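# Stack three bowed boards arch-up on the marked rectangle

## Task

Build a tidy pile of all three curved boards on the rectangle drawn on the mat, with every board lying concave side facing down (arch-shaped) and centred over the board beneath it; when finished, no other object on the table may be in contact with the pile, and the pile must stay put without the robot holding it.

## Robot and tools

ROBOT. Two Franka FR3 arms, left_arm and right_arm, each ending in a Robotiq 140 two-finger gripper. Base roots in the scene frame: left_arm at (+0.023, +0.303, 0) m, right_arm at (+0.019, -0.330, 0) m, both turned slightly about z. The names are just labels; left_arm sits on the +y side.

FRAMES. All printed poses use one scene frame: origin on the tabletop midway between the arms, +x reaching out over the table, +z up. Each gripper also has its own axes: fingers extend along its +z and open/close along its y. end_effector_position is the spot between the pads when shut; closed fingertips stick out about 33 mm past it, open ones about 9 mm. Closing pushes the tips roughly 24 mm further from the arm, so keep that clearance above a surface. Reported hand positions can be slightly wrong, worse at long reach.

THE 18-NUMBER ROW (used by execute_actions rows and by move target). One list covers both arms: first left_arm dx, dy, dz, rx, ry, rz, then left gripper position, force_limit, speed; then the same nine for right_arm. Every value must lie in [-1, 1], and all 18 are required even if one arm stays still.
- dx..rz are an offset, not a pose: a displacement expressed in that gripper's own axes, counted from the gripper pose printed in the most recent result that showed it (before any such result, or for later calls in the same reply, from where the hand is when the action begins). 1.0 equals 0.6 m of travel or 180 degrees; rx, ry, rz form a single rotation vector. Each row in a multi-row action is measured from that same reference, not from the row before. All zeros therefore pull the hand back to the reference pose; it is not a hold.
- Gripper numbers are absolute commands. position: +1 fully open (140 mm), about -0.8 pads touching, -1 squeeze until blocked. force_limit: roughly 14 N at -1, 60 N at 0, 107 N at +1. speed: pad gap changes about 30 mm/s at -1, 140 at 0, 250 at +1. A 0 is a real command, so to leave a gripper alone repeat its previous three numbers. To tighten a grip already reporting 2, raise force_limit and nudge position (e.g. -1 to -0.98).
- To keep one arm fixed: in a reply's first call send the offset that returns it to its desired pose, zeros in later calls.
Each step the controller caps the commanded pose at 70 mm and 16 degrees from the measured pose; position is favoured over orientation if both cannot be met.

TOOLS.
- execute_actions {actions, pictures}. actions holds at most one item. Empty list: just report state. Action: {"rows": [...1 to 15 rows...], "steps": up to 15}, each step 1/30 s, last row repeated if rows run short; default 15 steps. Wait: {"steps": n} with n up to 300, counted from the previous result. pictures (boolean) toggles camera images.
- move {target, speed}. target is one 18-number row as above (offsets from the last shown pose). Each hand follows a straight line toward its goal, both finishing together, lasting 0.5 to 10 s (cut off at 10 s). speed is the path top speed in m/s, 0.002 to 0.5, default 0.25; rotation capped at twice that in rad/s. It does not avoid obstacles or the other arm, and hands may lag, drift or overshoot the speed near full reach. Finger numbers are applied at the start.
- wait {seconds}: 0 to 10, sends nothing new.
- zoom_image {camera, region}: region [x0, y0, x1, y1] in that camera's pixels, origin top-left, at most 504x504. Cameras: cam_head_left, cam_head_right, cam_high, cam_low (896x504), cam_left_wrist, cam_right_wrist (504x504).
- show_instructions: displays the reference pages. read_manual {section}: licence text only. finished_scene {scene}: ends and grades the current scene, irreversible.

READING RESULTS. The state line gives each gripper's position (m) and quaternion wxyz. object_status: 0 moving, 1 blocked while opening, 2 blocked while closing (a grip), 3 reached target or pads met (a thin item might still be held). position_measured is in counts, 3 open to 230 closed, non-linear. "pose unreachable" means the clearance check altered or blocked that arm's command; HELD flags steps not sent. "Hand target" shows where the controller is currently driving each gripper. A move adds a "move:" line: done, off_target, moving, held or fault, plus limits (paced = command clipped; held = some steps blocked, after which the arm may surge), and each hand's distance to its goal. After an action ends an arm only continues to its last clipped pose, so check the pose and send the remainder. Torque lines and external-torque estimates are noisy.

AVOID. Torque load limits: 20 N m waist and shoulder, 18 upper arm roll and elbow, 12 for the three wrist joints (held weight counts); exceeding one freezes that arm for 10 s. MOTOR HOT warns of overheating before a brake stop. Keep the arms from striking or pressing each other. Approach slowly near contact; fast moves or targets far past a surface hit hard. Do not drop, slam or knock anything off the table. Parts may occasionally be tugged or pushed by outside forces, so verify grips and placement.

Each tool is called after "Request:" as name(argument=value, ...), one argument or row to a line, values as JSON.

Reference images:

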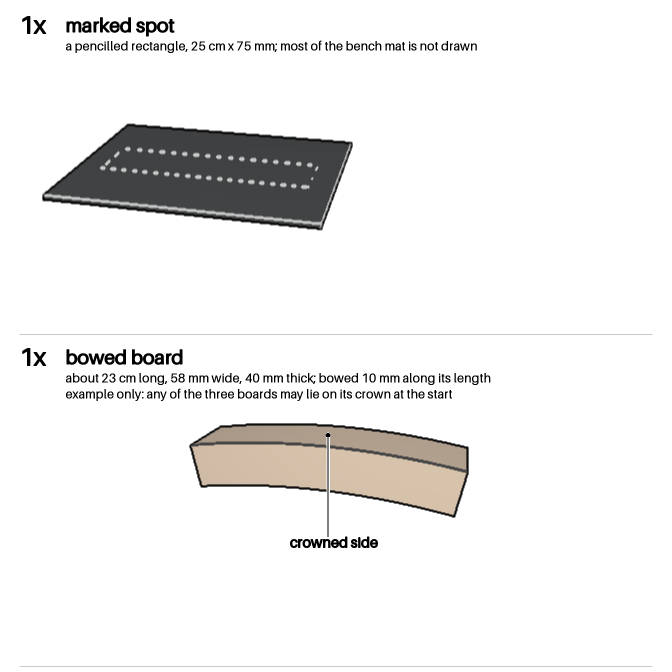

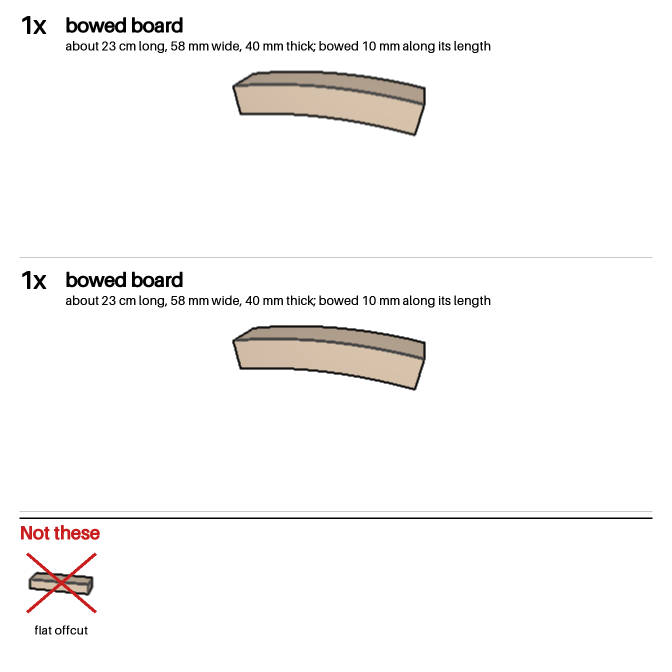

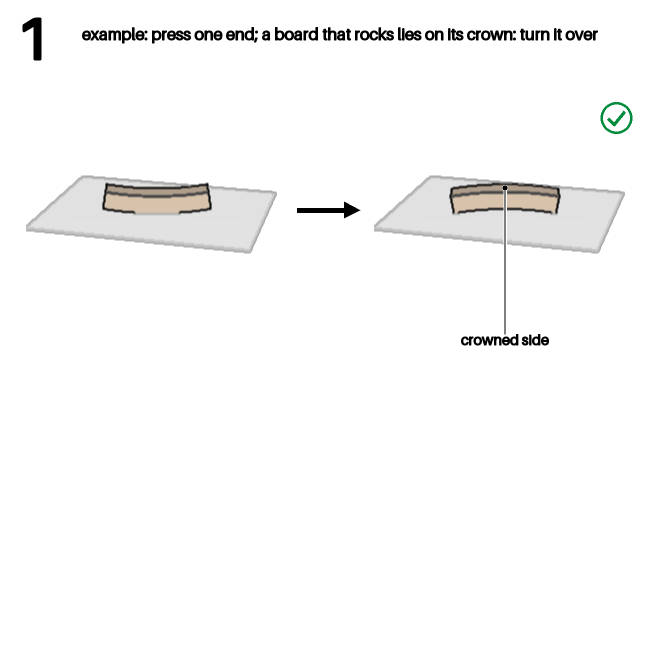

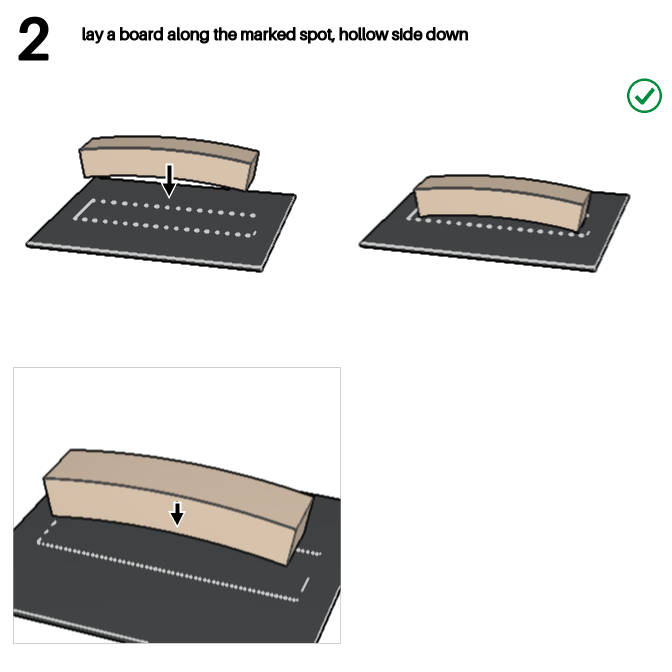

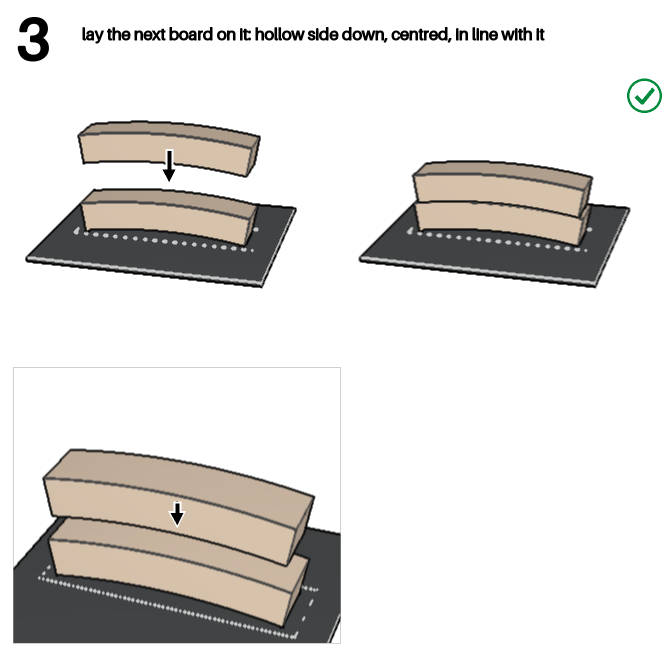

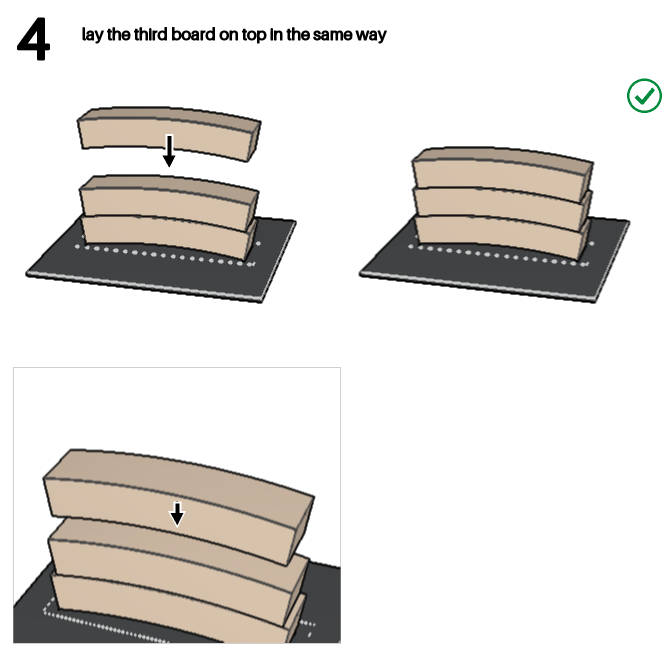

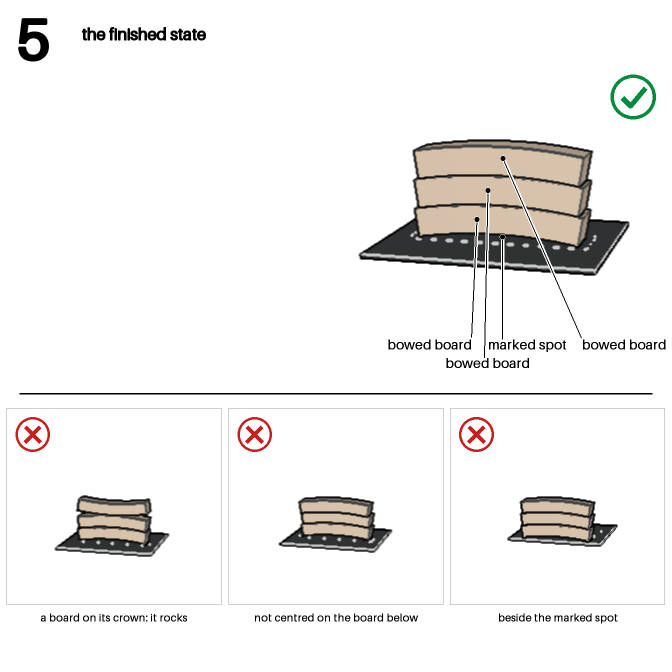

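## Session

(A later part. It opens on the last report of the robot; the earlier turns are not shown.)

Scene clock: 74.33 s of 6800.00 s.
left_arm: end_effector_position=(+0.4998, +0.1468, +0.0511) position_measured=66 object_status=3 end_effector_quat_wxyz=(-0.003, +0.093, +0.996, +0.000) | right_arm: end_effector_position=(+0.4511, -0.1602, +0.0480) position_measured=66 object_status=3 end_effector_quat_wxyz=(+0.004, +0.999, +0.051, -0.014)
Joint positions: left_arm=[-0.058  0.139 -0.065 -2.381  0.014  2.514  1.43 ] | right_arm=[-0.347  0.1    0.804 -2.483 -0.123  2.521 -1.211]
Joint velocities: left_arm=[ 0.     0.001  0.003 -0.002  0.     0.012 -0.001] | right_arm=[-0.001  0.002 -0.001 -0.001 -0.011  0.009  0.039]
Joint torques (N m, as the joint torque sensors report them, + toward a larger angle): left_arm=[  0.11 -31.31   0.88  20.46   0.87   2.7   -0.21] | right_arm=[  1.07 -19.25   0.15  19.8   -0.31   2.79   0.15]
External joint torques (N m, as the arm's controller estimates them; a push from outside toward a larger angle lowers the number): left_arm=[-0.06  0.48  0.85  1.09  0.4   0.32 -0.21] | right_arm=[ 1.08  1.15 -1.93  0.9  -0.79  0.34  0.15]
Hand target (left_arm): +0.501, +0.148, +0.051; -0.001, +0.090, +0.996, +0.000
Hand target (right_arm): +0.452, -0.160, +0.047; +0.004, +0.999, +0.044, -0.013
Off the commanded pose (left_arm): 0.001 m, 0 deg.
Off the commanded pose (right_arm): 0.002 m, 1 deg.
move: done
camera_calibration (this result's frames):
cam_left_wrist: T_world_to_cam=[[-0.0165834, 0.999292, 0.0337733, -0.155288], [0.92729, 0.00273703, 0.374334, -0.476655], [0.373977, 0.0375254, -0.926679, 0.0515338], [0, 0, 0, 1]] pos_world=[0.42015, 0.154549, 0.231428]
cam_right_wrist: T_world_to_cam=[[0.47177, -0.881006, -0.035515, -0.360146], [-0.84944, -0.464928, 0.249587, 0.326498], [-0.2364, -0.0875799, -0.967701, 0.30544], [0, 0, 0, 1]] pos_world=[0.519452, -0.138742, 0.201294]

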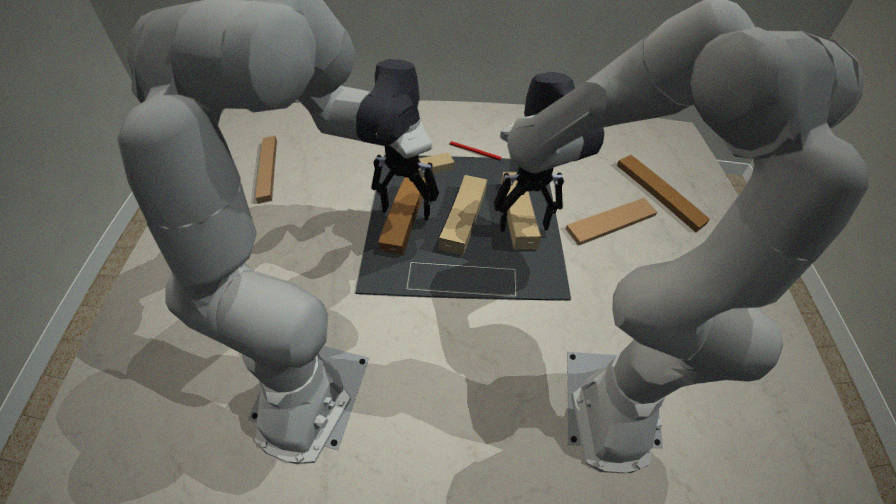

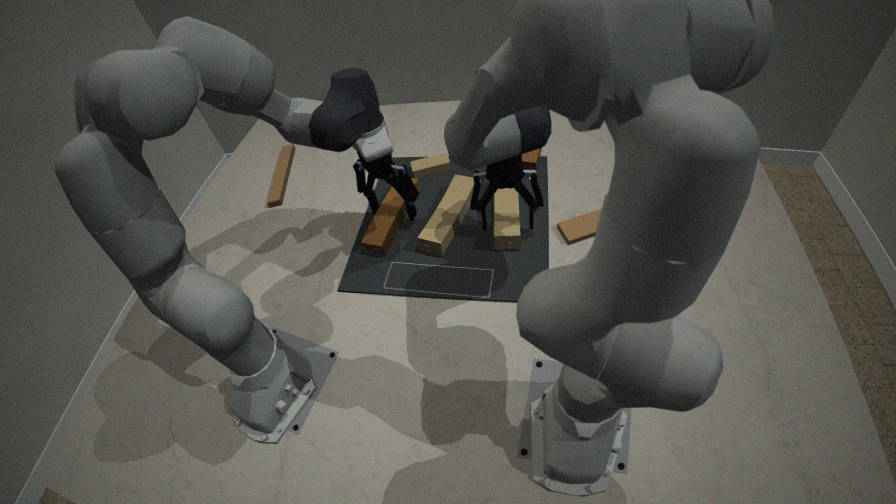

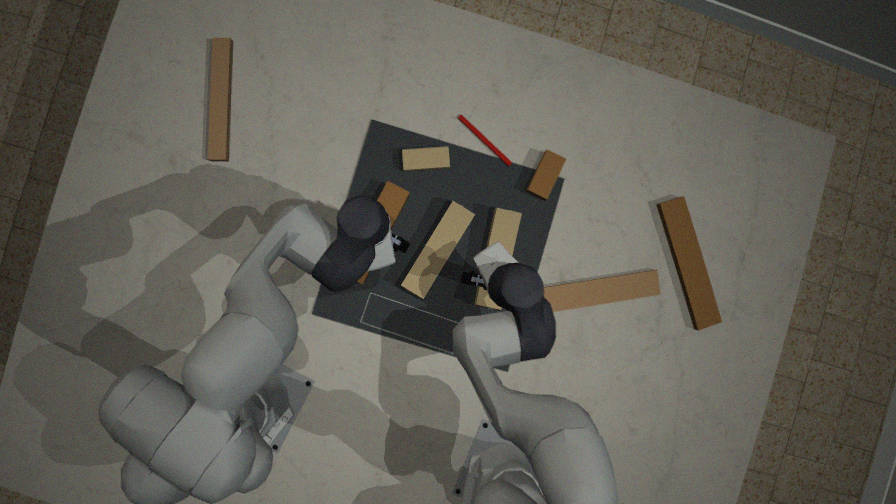

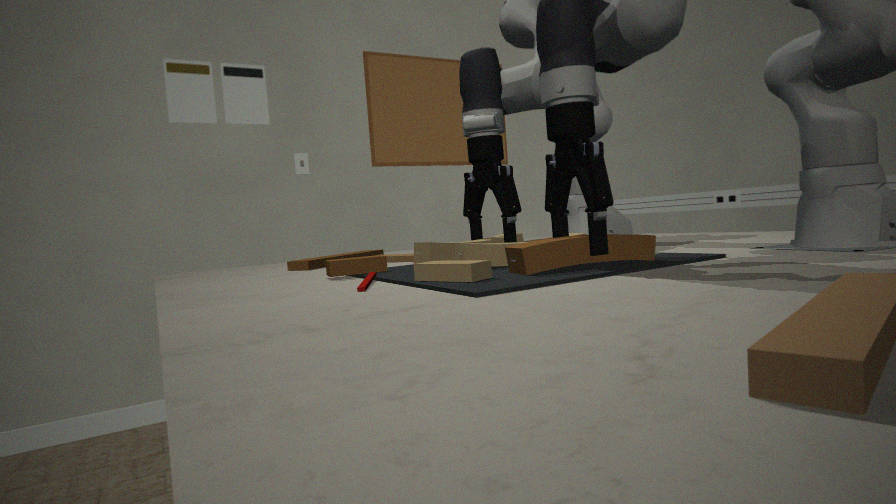

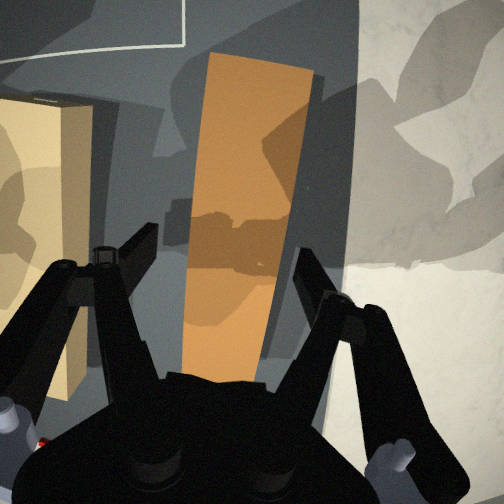

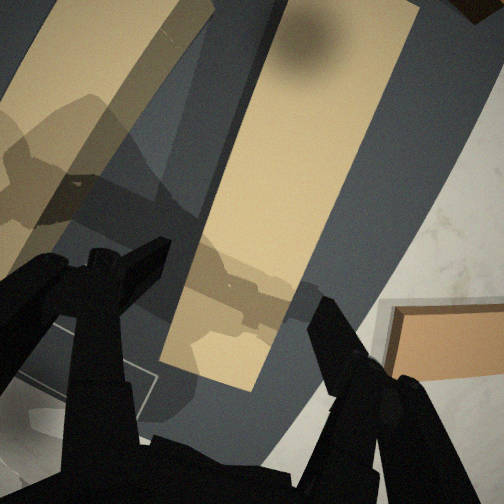

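Request:
move(
  target=[0,0.007,0.003,0,0,0,0.2,0,0,0,0.003,0.014,0,0,0.005,0.2,0,0],
)

Request:
move(
  target=[0,0,0,0,0,0,-1,0.3,0,0,0,0,0,0,0,-1,0.8,0],
)

Request:
move(
  target=[0,0,-0.13,0,0,0,-1,0.3,0,0,0.1,-0.2,0,0,0,-1,0.8,0],
)

Request:
move(
  target=[0.266,-0.3,0,0,0,-0.548,-1,0.3,0,0.05,0.4,-0.25,0,0,0.53,-1,0.8,0],
)

Scene clock: 88.70 s of 6800.00 s.
left_arm: end_effector_position=(+0.5001, +0.1486, +0.0503) position_measured=104 object_status=3 end_effector_quat_wxyz=(-0.004, +0.092, +0.996, +0.000) | right_arm: end_effector_position=(+0.4515, -0.1615, +0.0411) position_measured=104 object_status=3 end_effector_quat_wxyz=(+0.004, +0.999, +0.046, -0.014)
Joint positions: left_arm=[-0.054  0.141 -0.064 -2.382  0.014  2.516  1.432] | right_arm=[-0.346  0.123  0.796 -2.485 -0.152  2.536 -1.185]
Joint velocities: left_arm=[ 0.001 -0.001  0.    -0.    -0.001  0.     0.003] | right_arm=[ 0.     0.003  0.    -0.    -0.012  0.009  0.02 ]
Joint torques (N m, as the joint torque sensors report them, + toward a larger angle): left_arm=[  1.42 -31.51   0.88  19.79   0.31   2.61   0.42] | right_arm=[  0.72 -20.29   0.51  19.07  -0.32   2.67   0.1 ]
External joint torques (N m, as the arm's controller estimates them; a push from outside toward a larger angle lowers the number): left_arm=[ 1.5   0.41  1.1   0.4  -0.16  0.22  0.42] | right_arm=[ 0.69  0.63 -2.07  0.46 -0.79  0.21  0.11]
Hand target (left_arm): +0.501, +0.151, +0.049; -0.003, +0.093, +0.996, +0.000
Hand target (right_arm): +0.451, -0.162, +0.040; +0.004, +0.999, +0.043, -0.014
Off the commanded pose (left_arm): 0.003 m, 0 deg.
Off the commanded pose (right_arm): 0.002 m, 0 deg.
After step 90, 10.67 s passed at rest.
move: done
camera_calibration (this result's frames):
cam_left_wrist: T_world_to_cam=[[-0.0182232, 0.999259, 0.0338962, -0.156237], [0.927342, 0.00421862, 0.37419, -0.476904], [0.37377, 0.0382523, -0.926732, 0.0505851], [0, 0, 0, 1]] pos_world=[0.420499, 0.156198, 0.230628]
cam_right_wrist: T_world_to_cam=[[0.463444, -0.885376, -0.0364524, -0.358647], [-0.853632, -0.457109, 0.249726, 0.331056], [-0.237764, -0.0846169, -0.96763, 0.299875], [0, 0, 0, 1]] pos_world=[0.520112, -0.140834, 0.194422]

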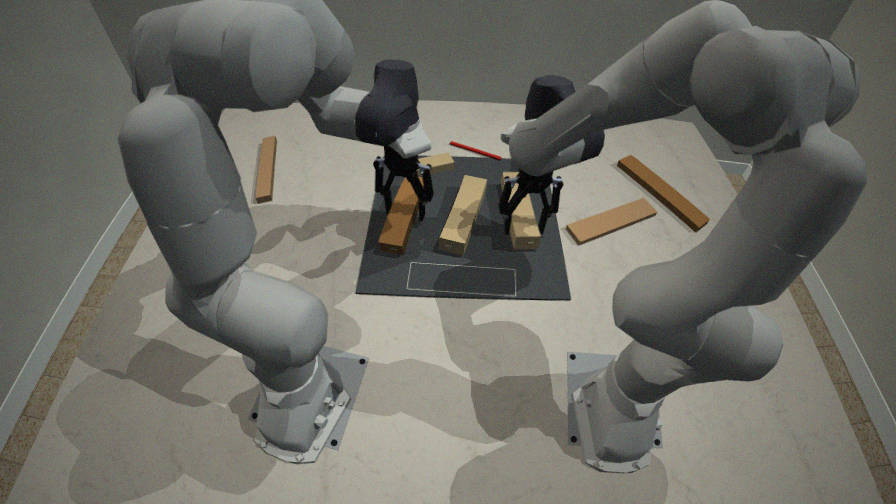

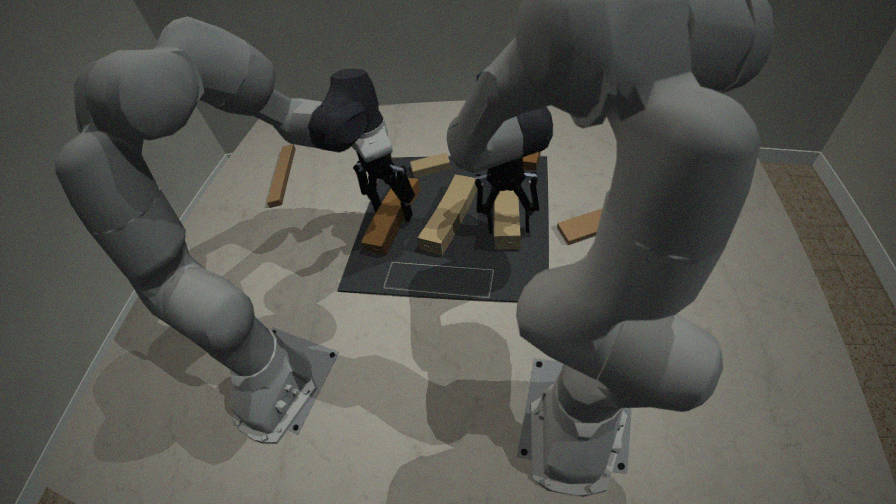

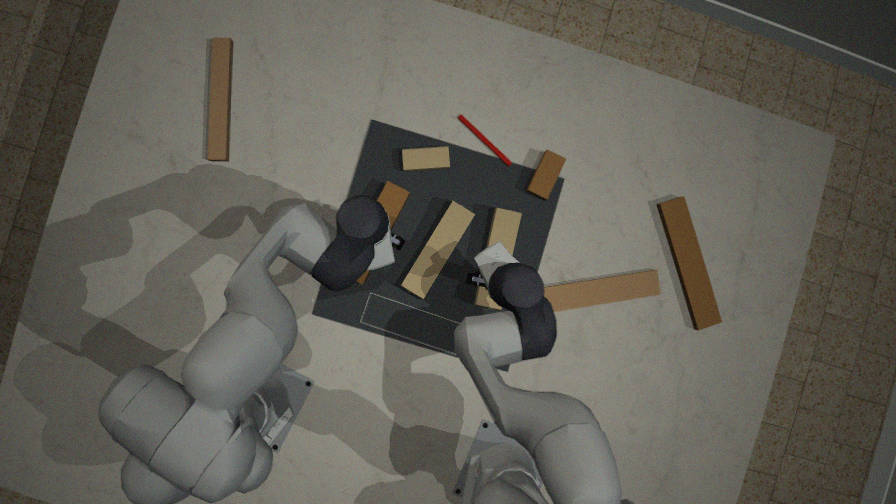

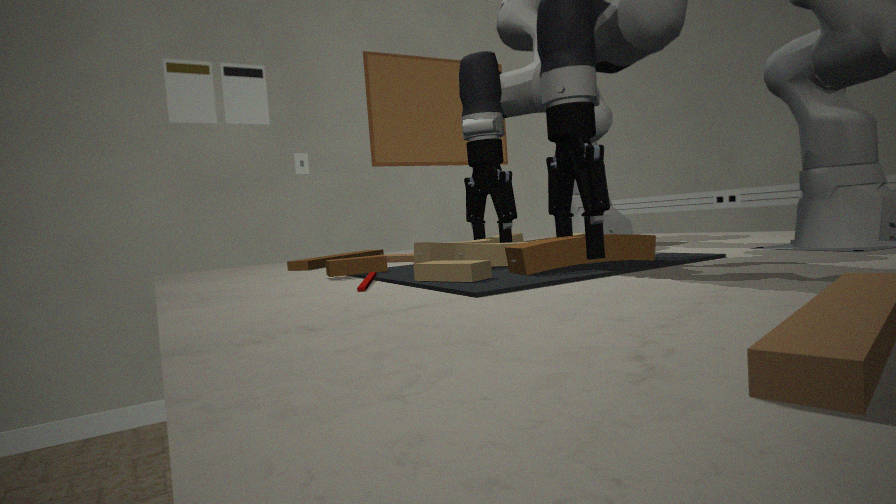

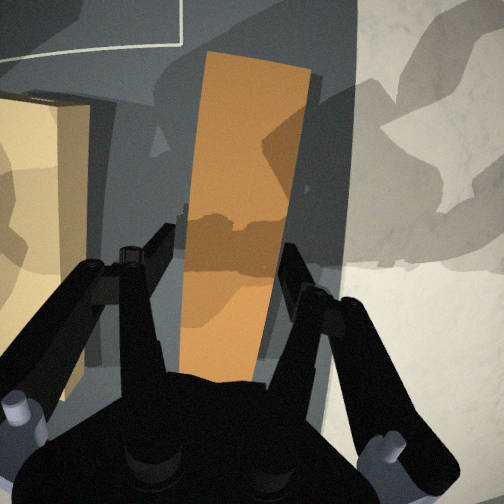

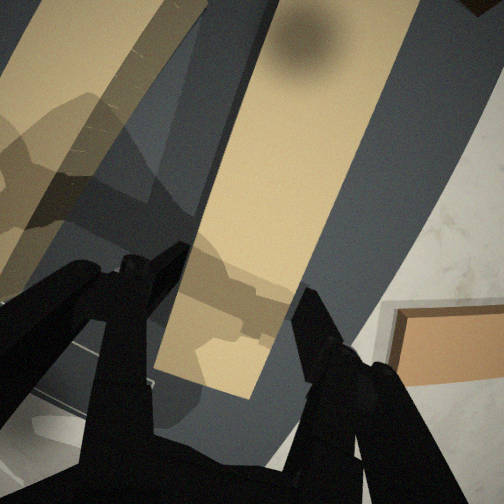

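Scene clock: 89.20 s of 6800.00 s.
left_arm: end_effector_position=(+0.5005, +0.1491, +0.0506) position_measured=144 object_status=2 end_effector_quat_wxyz=(-0.003, +0.091, +0.996, +0.000) | right_arm: end_effector_position=(+0.4515, -0.1612, +0.0415) position_measured=143 object_status=2 end_effector_quat_wxyz=(+0.004, +0.999, +0.047, -0.014)
Joint positions: left_arm=[-0.054  0.14  -0.064 -2.382  0.014  2.516  1.431] | right_arm=[-0.346  0.122  0.796 -2.485 -0.152  2.536 -1.185]
Joint velocities: left_arm=[ 0.001  0.001 -0.001 -0.     0.001  0.001  0.   ] | right_arm=[ 0.     0.001  0.001  0.001  0.002 -0.001 -0.   ]
Joint torques (N m, as the joint torque sensors report them, + toward a larger angle): left_arm=[ -0.04 -31.68  -0.2   20.9    0.32   2.16   0.13] | right_arm=[ -0.62 -20.23   1.78  20.02   0.52   2.3   -0.02]
External joint torques (N m, as the arm's controller estimates them; a push from outside toward a larger angle lowers the number): left_arm=[ 0.02  0.22 -0.02  1.45 -0.15 -0.24  0.13] | right_arm=[-0.62  0.66 -0.72  1.39  0.06 -0.16 -0.02]
Hand target (left_arm): +0.500, +0.149, +0.050; -0.004, +0.092, +0.996, +0.000
Hand target (right_arm): +0.451, -0.162, +0.041; +0.004, +0.999, +0.046, -0.014
Off the commanded pose (left_arm): 0.001 m, 0 deg.
Off the commanded pose (right_arm): 0.000 m, 0 deg.
move: done
camera_calibration (this result's frames):
cam_left_wrist: T_world_to_cam=[[-0.0201224, 0.999222, 0.0339106, -0.155738], [0.927079, 0.00594938, 0.374818, -0.477519], [0.374325, 0.03898, -0.926478, 0.0503068], [0, 0, 0, 1]] pos_world=[0.420733, 0.156497, 0.230872]
cam_right_wrist: T_world_to_cam=[[0.464808, -0.884691, -0.0357029, -0.358899], [-0.853092, -0.458273, 0.249439, 0.330707], [-0.237038, -0.0854831, -0.967732, 0.299749], [0, 0, 0, 1]] pos_world=[0.519994, -0.140338, 0.194772]

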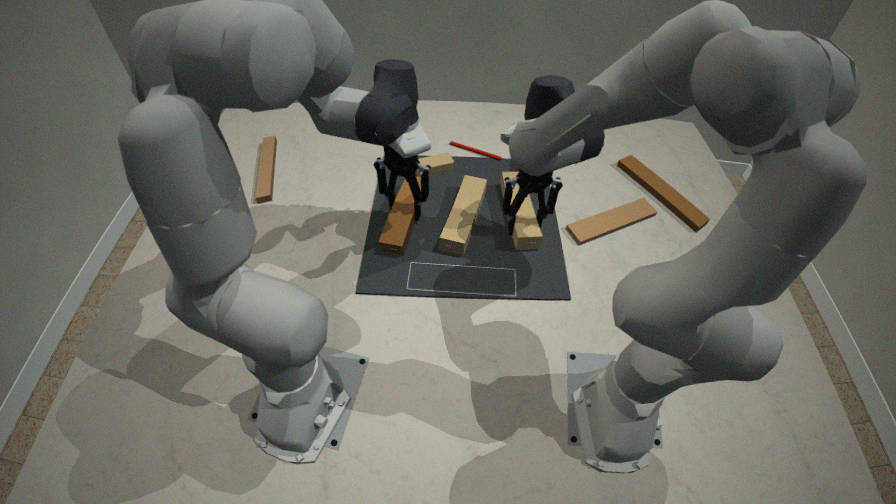

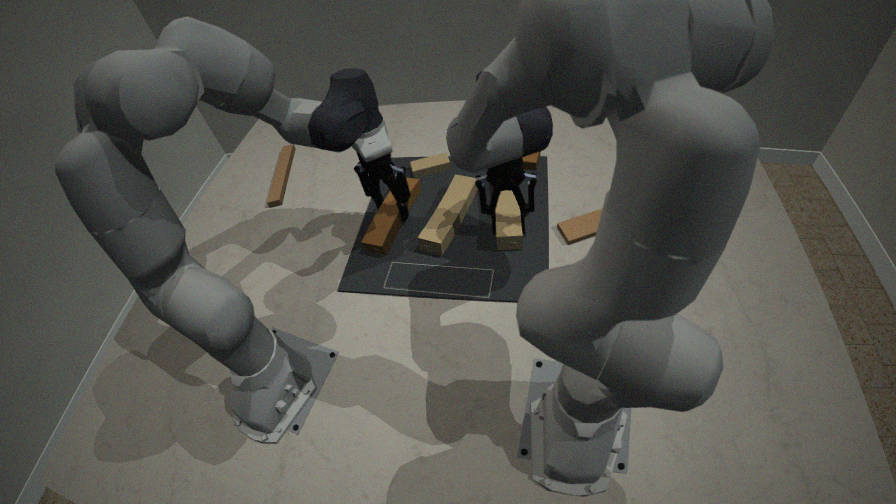

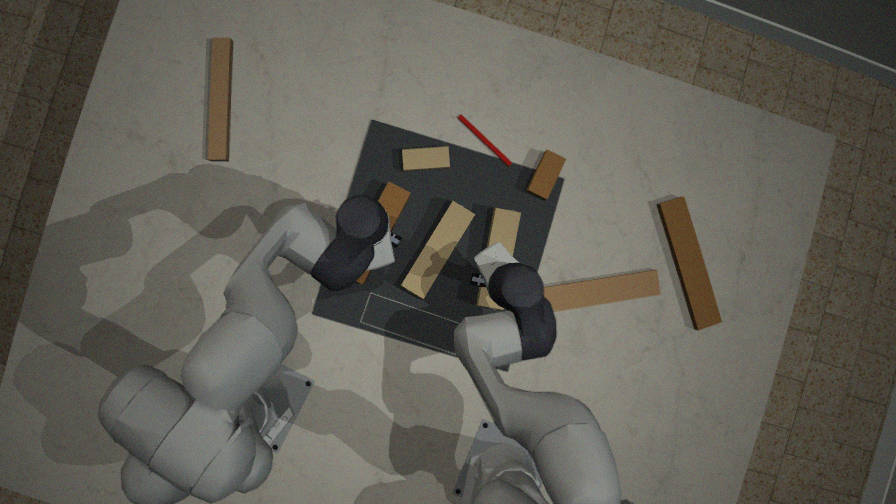

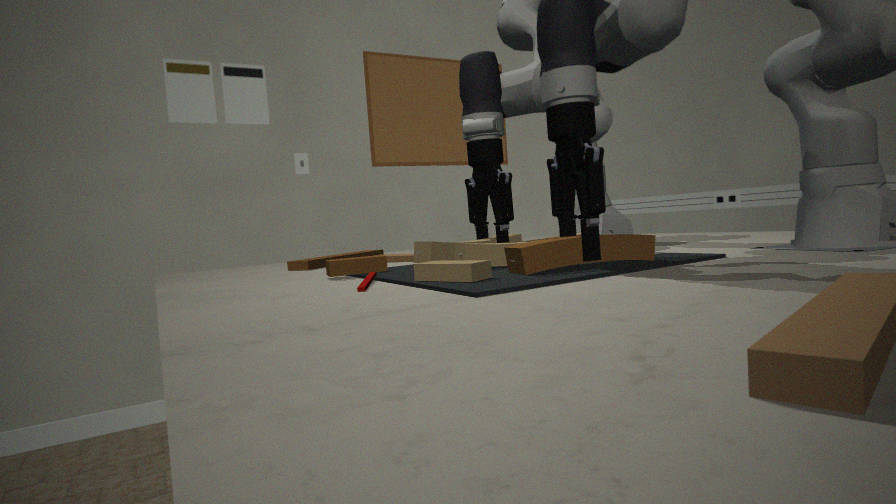

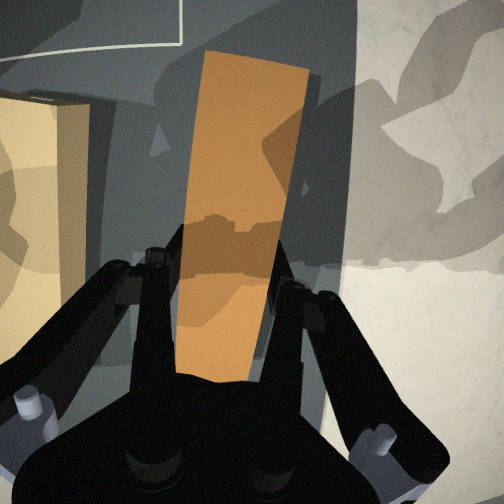

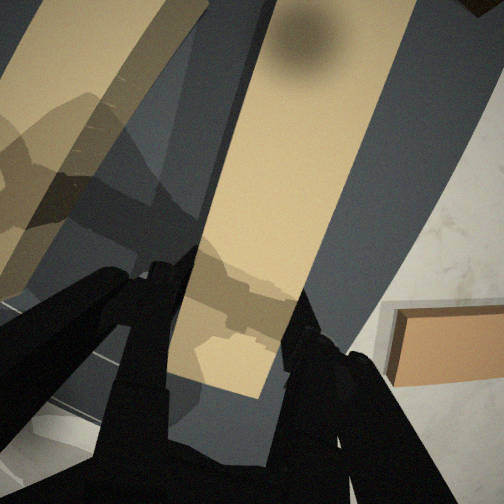

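Scene clock: 90.70 s of 6800.00 s.
left_arm: end_effector_position=(+0.4987, +0.1499, +0.1255) position_measured=144 object_status=2 end_effector_quat_wxyz=(-0.006, +0.088, +0.996, +0.001) | right_arm: end_effector_position=(+0.4579, -0.2214, +0.1567) position_measured=143 object_status=2 end_effector_quat_wxyz=(+0.007, +0.999, +0.040, -0.018)
Joint positions: left_arm=[-0.054 -0.007 -0.064 -2.337 -0.003  2.318  1.439] | right_arm=[-0.351 -0.22   0.68  -2.428  0.163  2.212 -1.533]
Joint velocities: left_arm=[ 0.    -0.    -0.001  0.     0.001 -0.003 -0.001] | right_arm=[ 0.    -0.001 -0.001 -0.     0.001 -0.003 -0.03 ]
Joint torques (N m, as the joint torque sensors report them, + toward a larger angle): left_arm=[ -0.71 -31.95  -0.84  25.22  -0.04   1.95   0.42] | right_arm=[  0.59 -18.77  -6.06  25.99   1.44   2.36  -0.16]
External joint torques (N m, as the arm's controller estimates them; a push from outside toward a larger angle lowers the number): left_arm=[-0.7  -2.59 -0.83  3.41 -0.63 -0.44  0.42] | right_arm=[ 0.57 -2.29 -2.06  3.64  0.77 -0.06 -0.16]
Hand target (left_arm): +0.500, +0.148, +0.129; -0.003, +0.092, +0.996, -0.001
Hand target (right_arm): +0.460, -0.221, +0.159; +0.006, +0.999, +0.045, -0.015
Off the commanded pose (left_arm): 0.004 m, 0 deg.
Off the commanded pose (right_arm): 0.006 m, 1 deg.
move: off_target (left_arm, right_arm)
camera_calibration (this result's frames):
cam_left_wrist: T_world_to_cam=[[-0.0247796, 0.99908, 0.0349924, -0.156885], [0.929055, 0.0100905, 0.369805, -0.504963], [0.369112, 0.0416735, -0.92845, 0.122716], [0, 0, 0, 1]] pos_world=[0.419955, 0.156722, 0.306164]
cam_right_wrist: T_world_to_cam=[[0.453188, -0.890784, -0.0335415, -0.407401], [-0.856976, -0.445729, 0.258683, 0.282986], [-0.245381, -0.088488, -0.96538, 0.410402], [0, 0, 0, 1]] pos_world=[0.527847, -0.200455, 0.309325]

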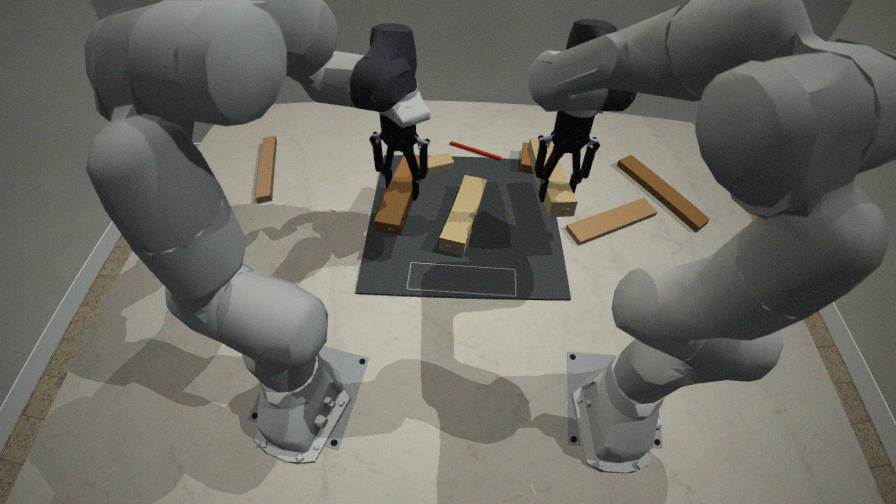

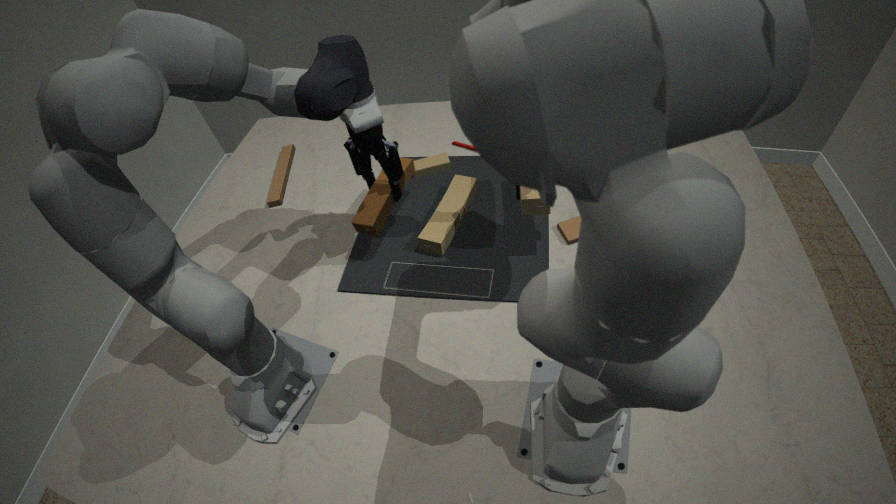

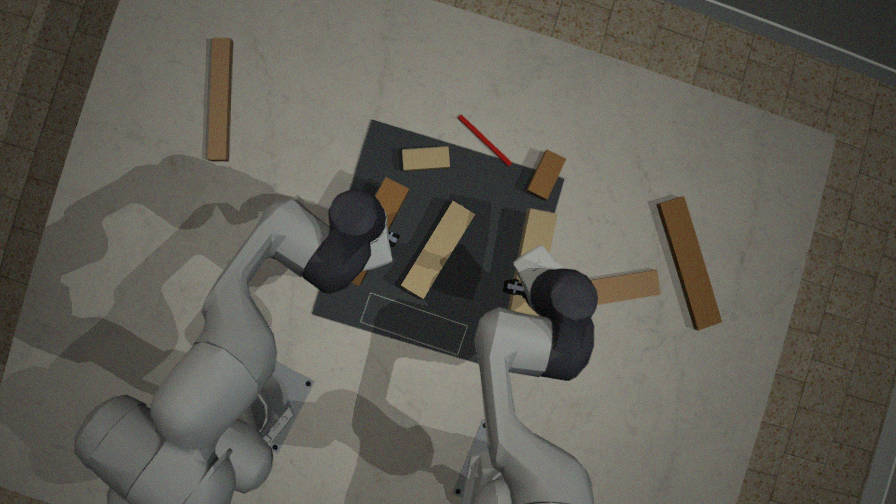

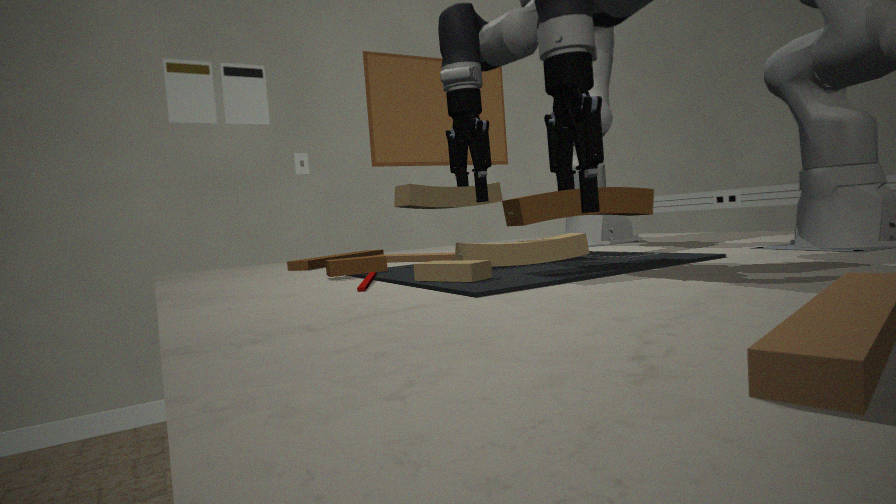

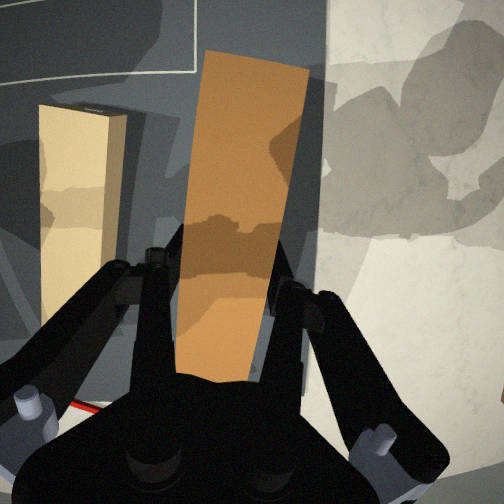

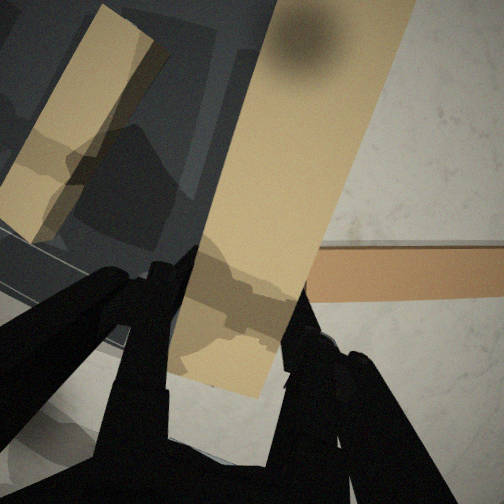

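Scene clock: 95.17 s of 6800.00 s.
left_arm: end_effector_position=(+0.3068, +0.0036, +0.1226) position_measured=144 object_status=2 end_effector_quat_wxyz=(+0.004, +0.692, -0.722, -0.009) | right_arm: end_effector_position=(+0.5101, -0.4527, +0.3034) position_measured=143 object_status=2 end_effector_quat_wxyz=(+0.016, +0.705, -0.708, -0.013)
Joint positions: left_arm=[ 0.128 -0.332 -0.756 -2.604 -0.32   2.315 -0.525] | right_arm=[-1.022 -0.2    0.815 -1.995  0.132  1.817 -0.346]
Joint velocities: left_arm=[ 0.     0.001  0.001 -0.    -0.    -0.003 -0.032] | right_arm=[ 0.002  0.001 -0.001  0.001 -0.002 -0.001  0.021]
Joint torques (N m, as the joint torque sensors report them, + toward a larger angle): left_arm=[  1.96 -15.34   4.66  25.26   0.04   2.05  -0.15] | right_arm=[ -1.02 -15.85  -3.65  29.86  -0.23   2.25   0.11]
External joint torques (N m, as the arm's controller estimates them; a push from outside toward a larger angle lowers the number): left_arm=[ 1.98 -2.7  -0.74  4.47 -0.55 -0.42 -0.15] | right_arm=[-0.98 -1.1   1.13  5.73 -0.97 -0.17  0.11]
Hand target (left_arm): +0.309, +0.002, +0.125; +0.003, +0.698, -0.717, -0.006
Hand target (right_arm): +0.512, -0.454, +0.306; +0.017, +0.703, -0.711, -0.009
Off the commanded pose (left_arm): 0.006 m, 1 deg.
Off the commanded pose (right_arm): 0.006 m, 1 deg.
move: off_target (left_arm, right_arm)
camera_calibration (this result's frames):
cam_left_wrist: T_world_to_cam=[[-0.986008, -0.159313, 0.0490773, 0.281969], [-0.128012, 0.912196, 0.389245, -0.00544598], [-0.10678, 0.377516, -0.919826, 0.340765], [0, 0, 0, 1]] pos_world=[0.313713, -0.0787552, 0.301726]
cam_right_wrist: T_world_to_cam=[[-0.926114, -0.377138, 0.00893278, 0.291098], [-0.364841, 0.901437, 0.233027, 0.553275], [-0.0959357, 0.212551, -0.972429, 0.606632], [0, 0, 0, 1]] pos_world=[0.529645, -0.517899, 0.458379]

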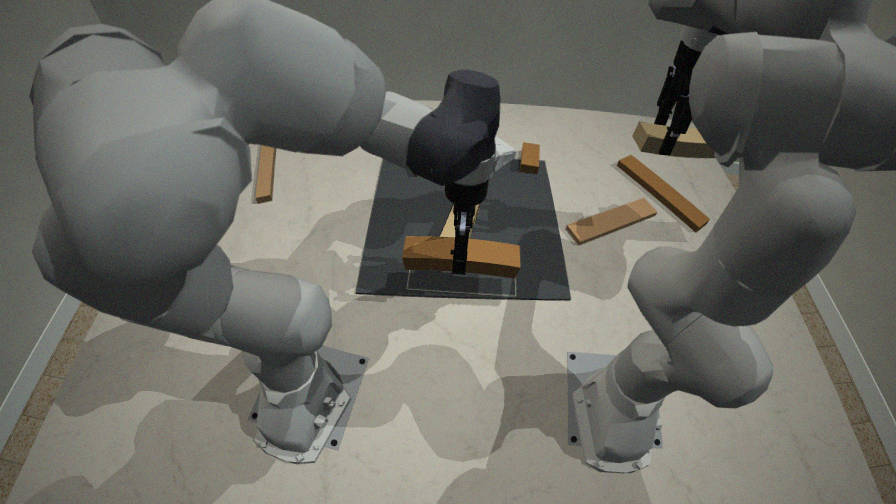

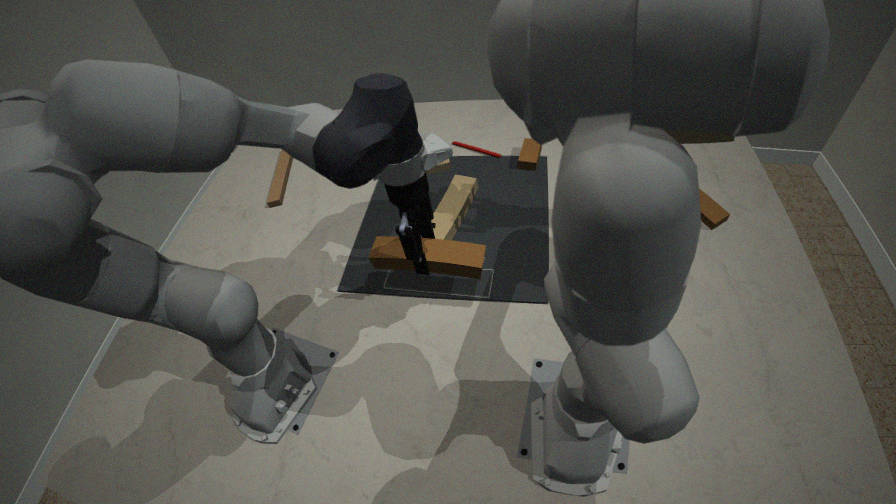

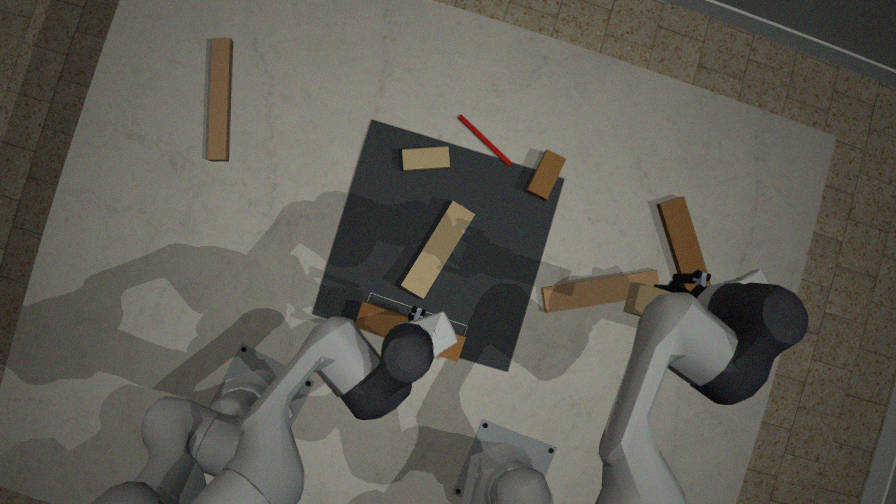

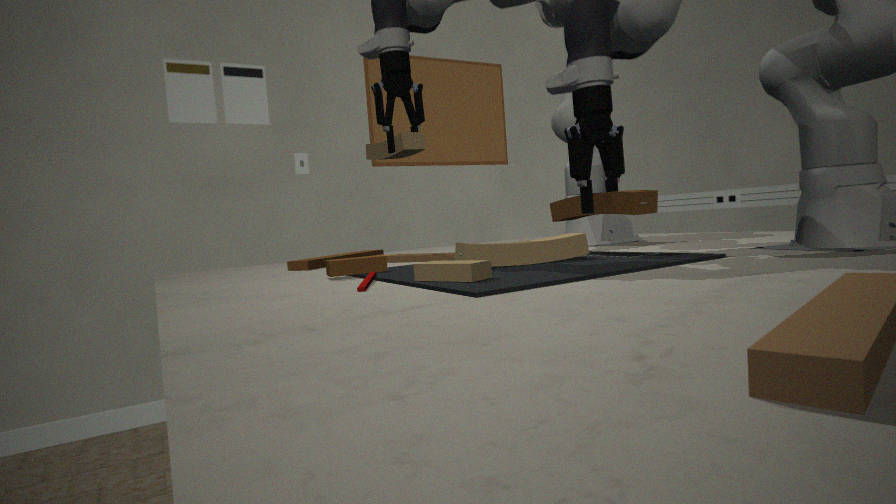

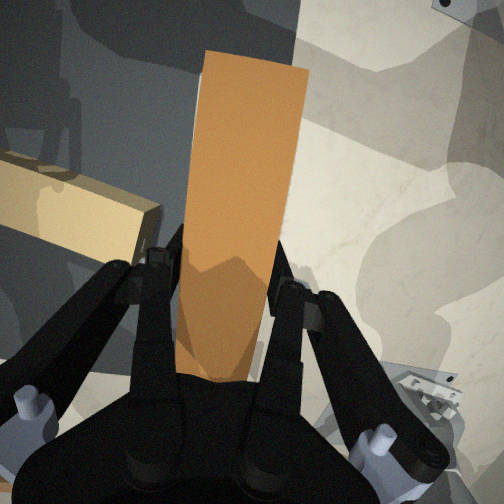

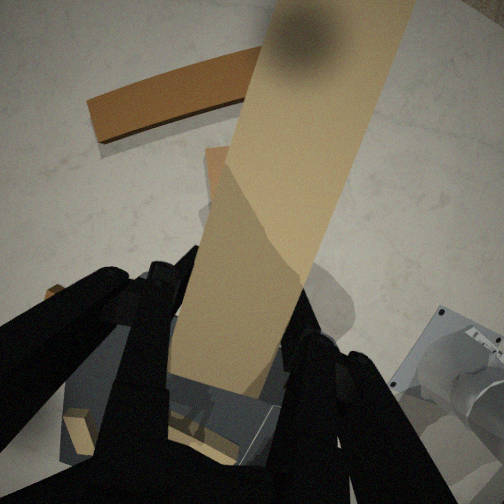

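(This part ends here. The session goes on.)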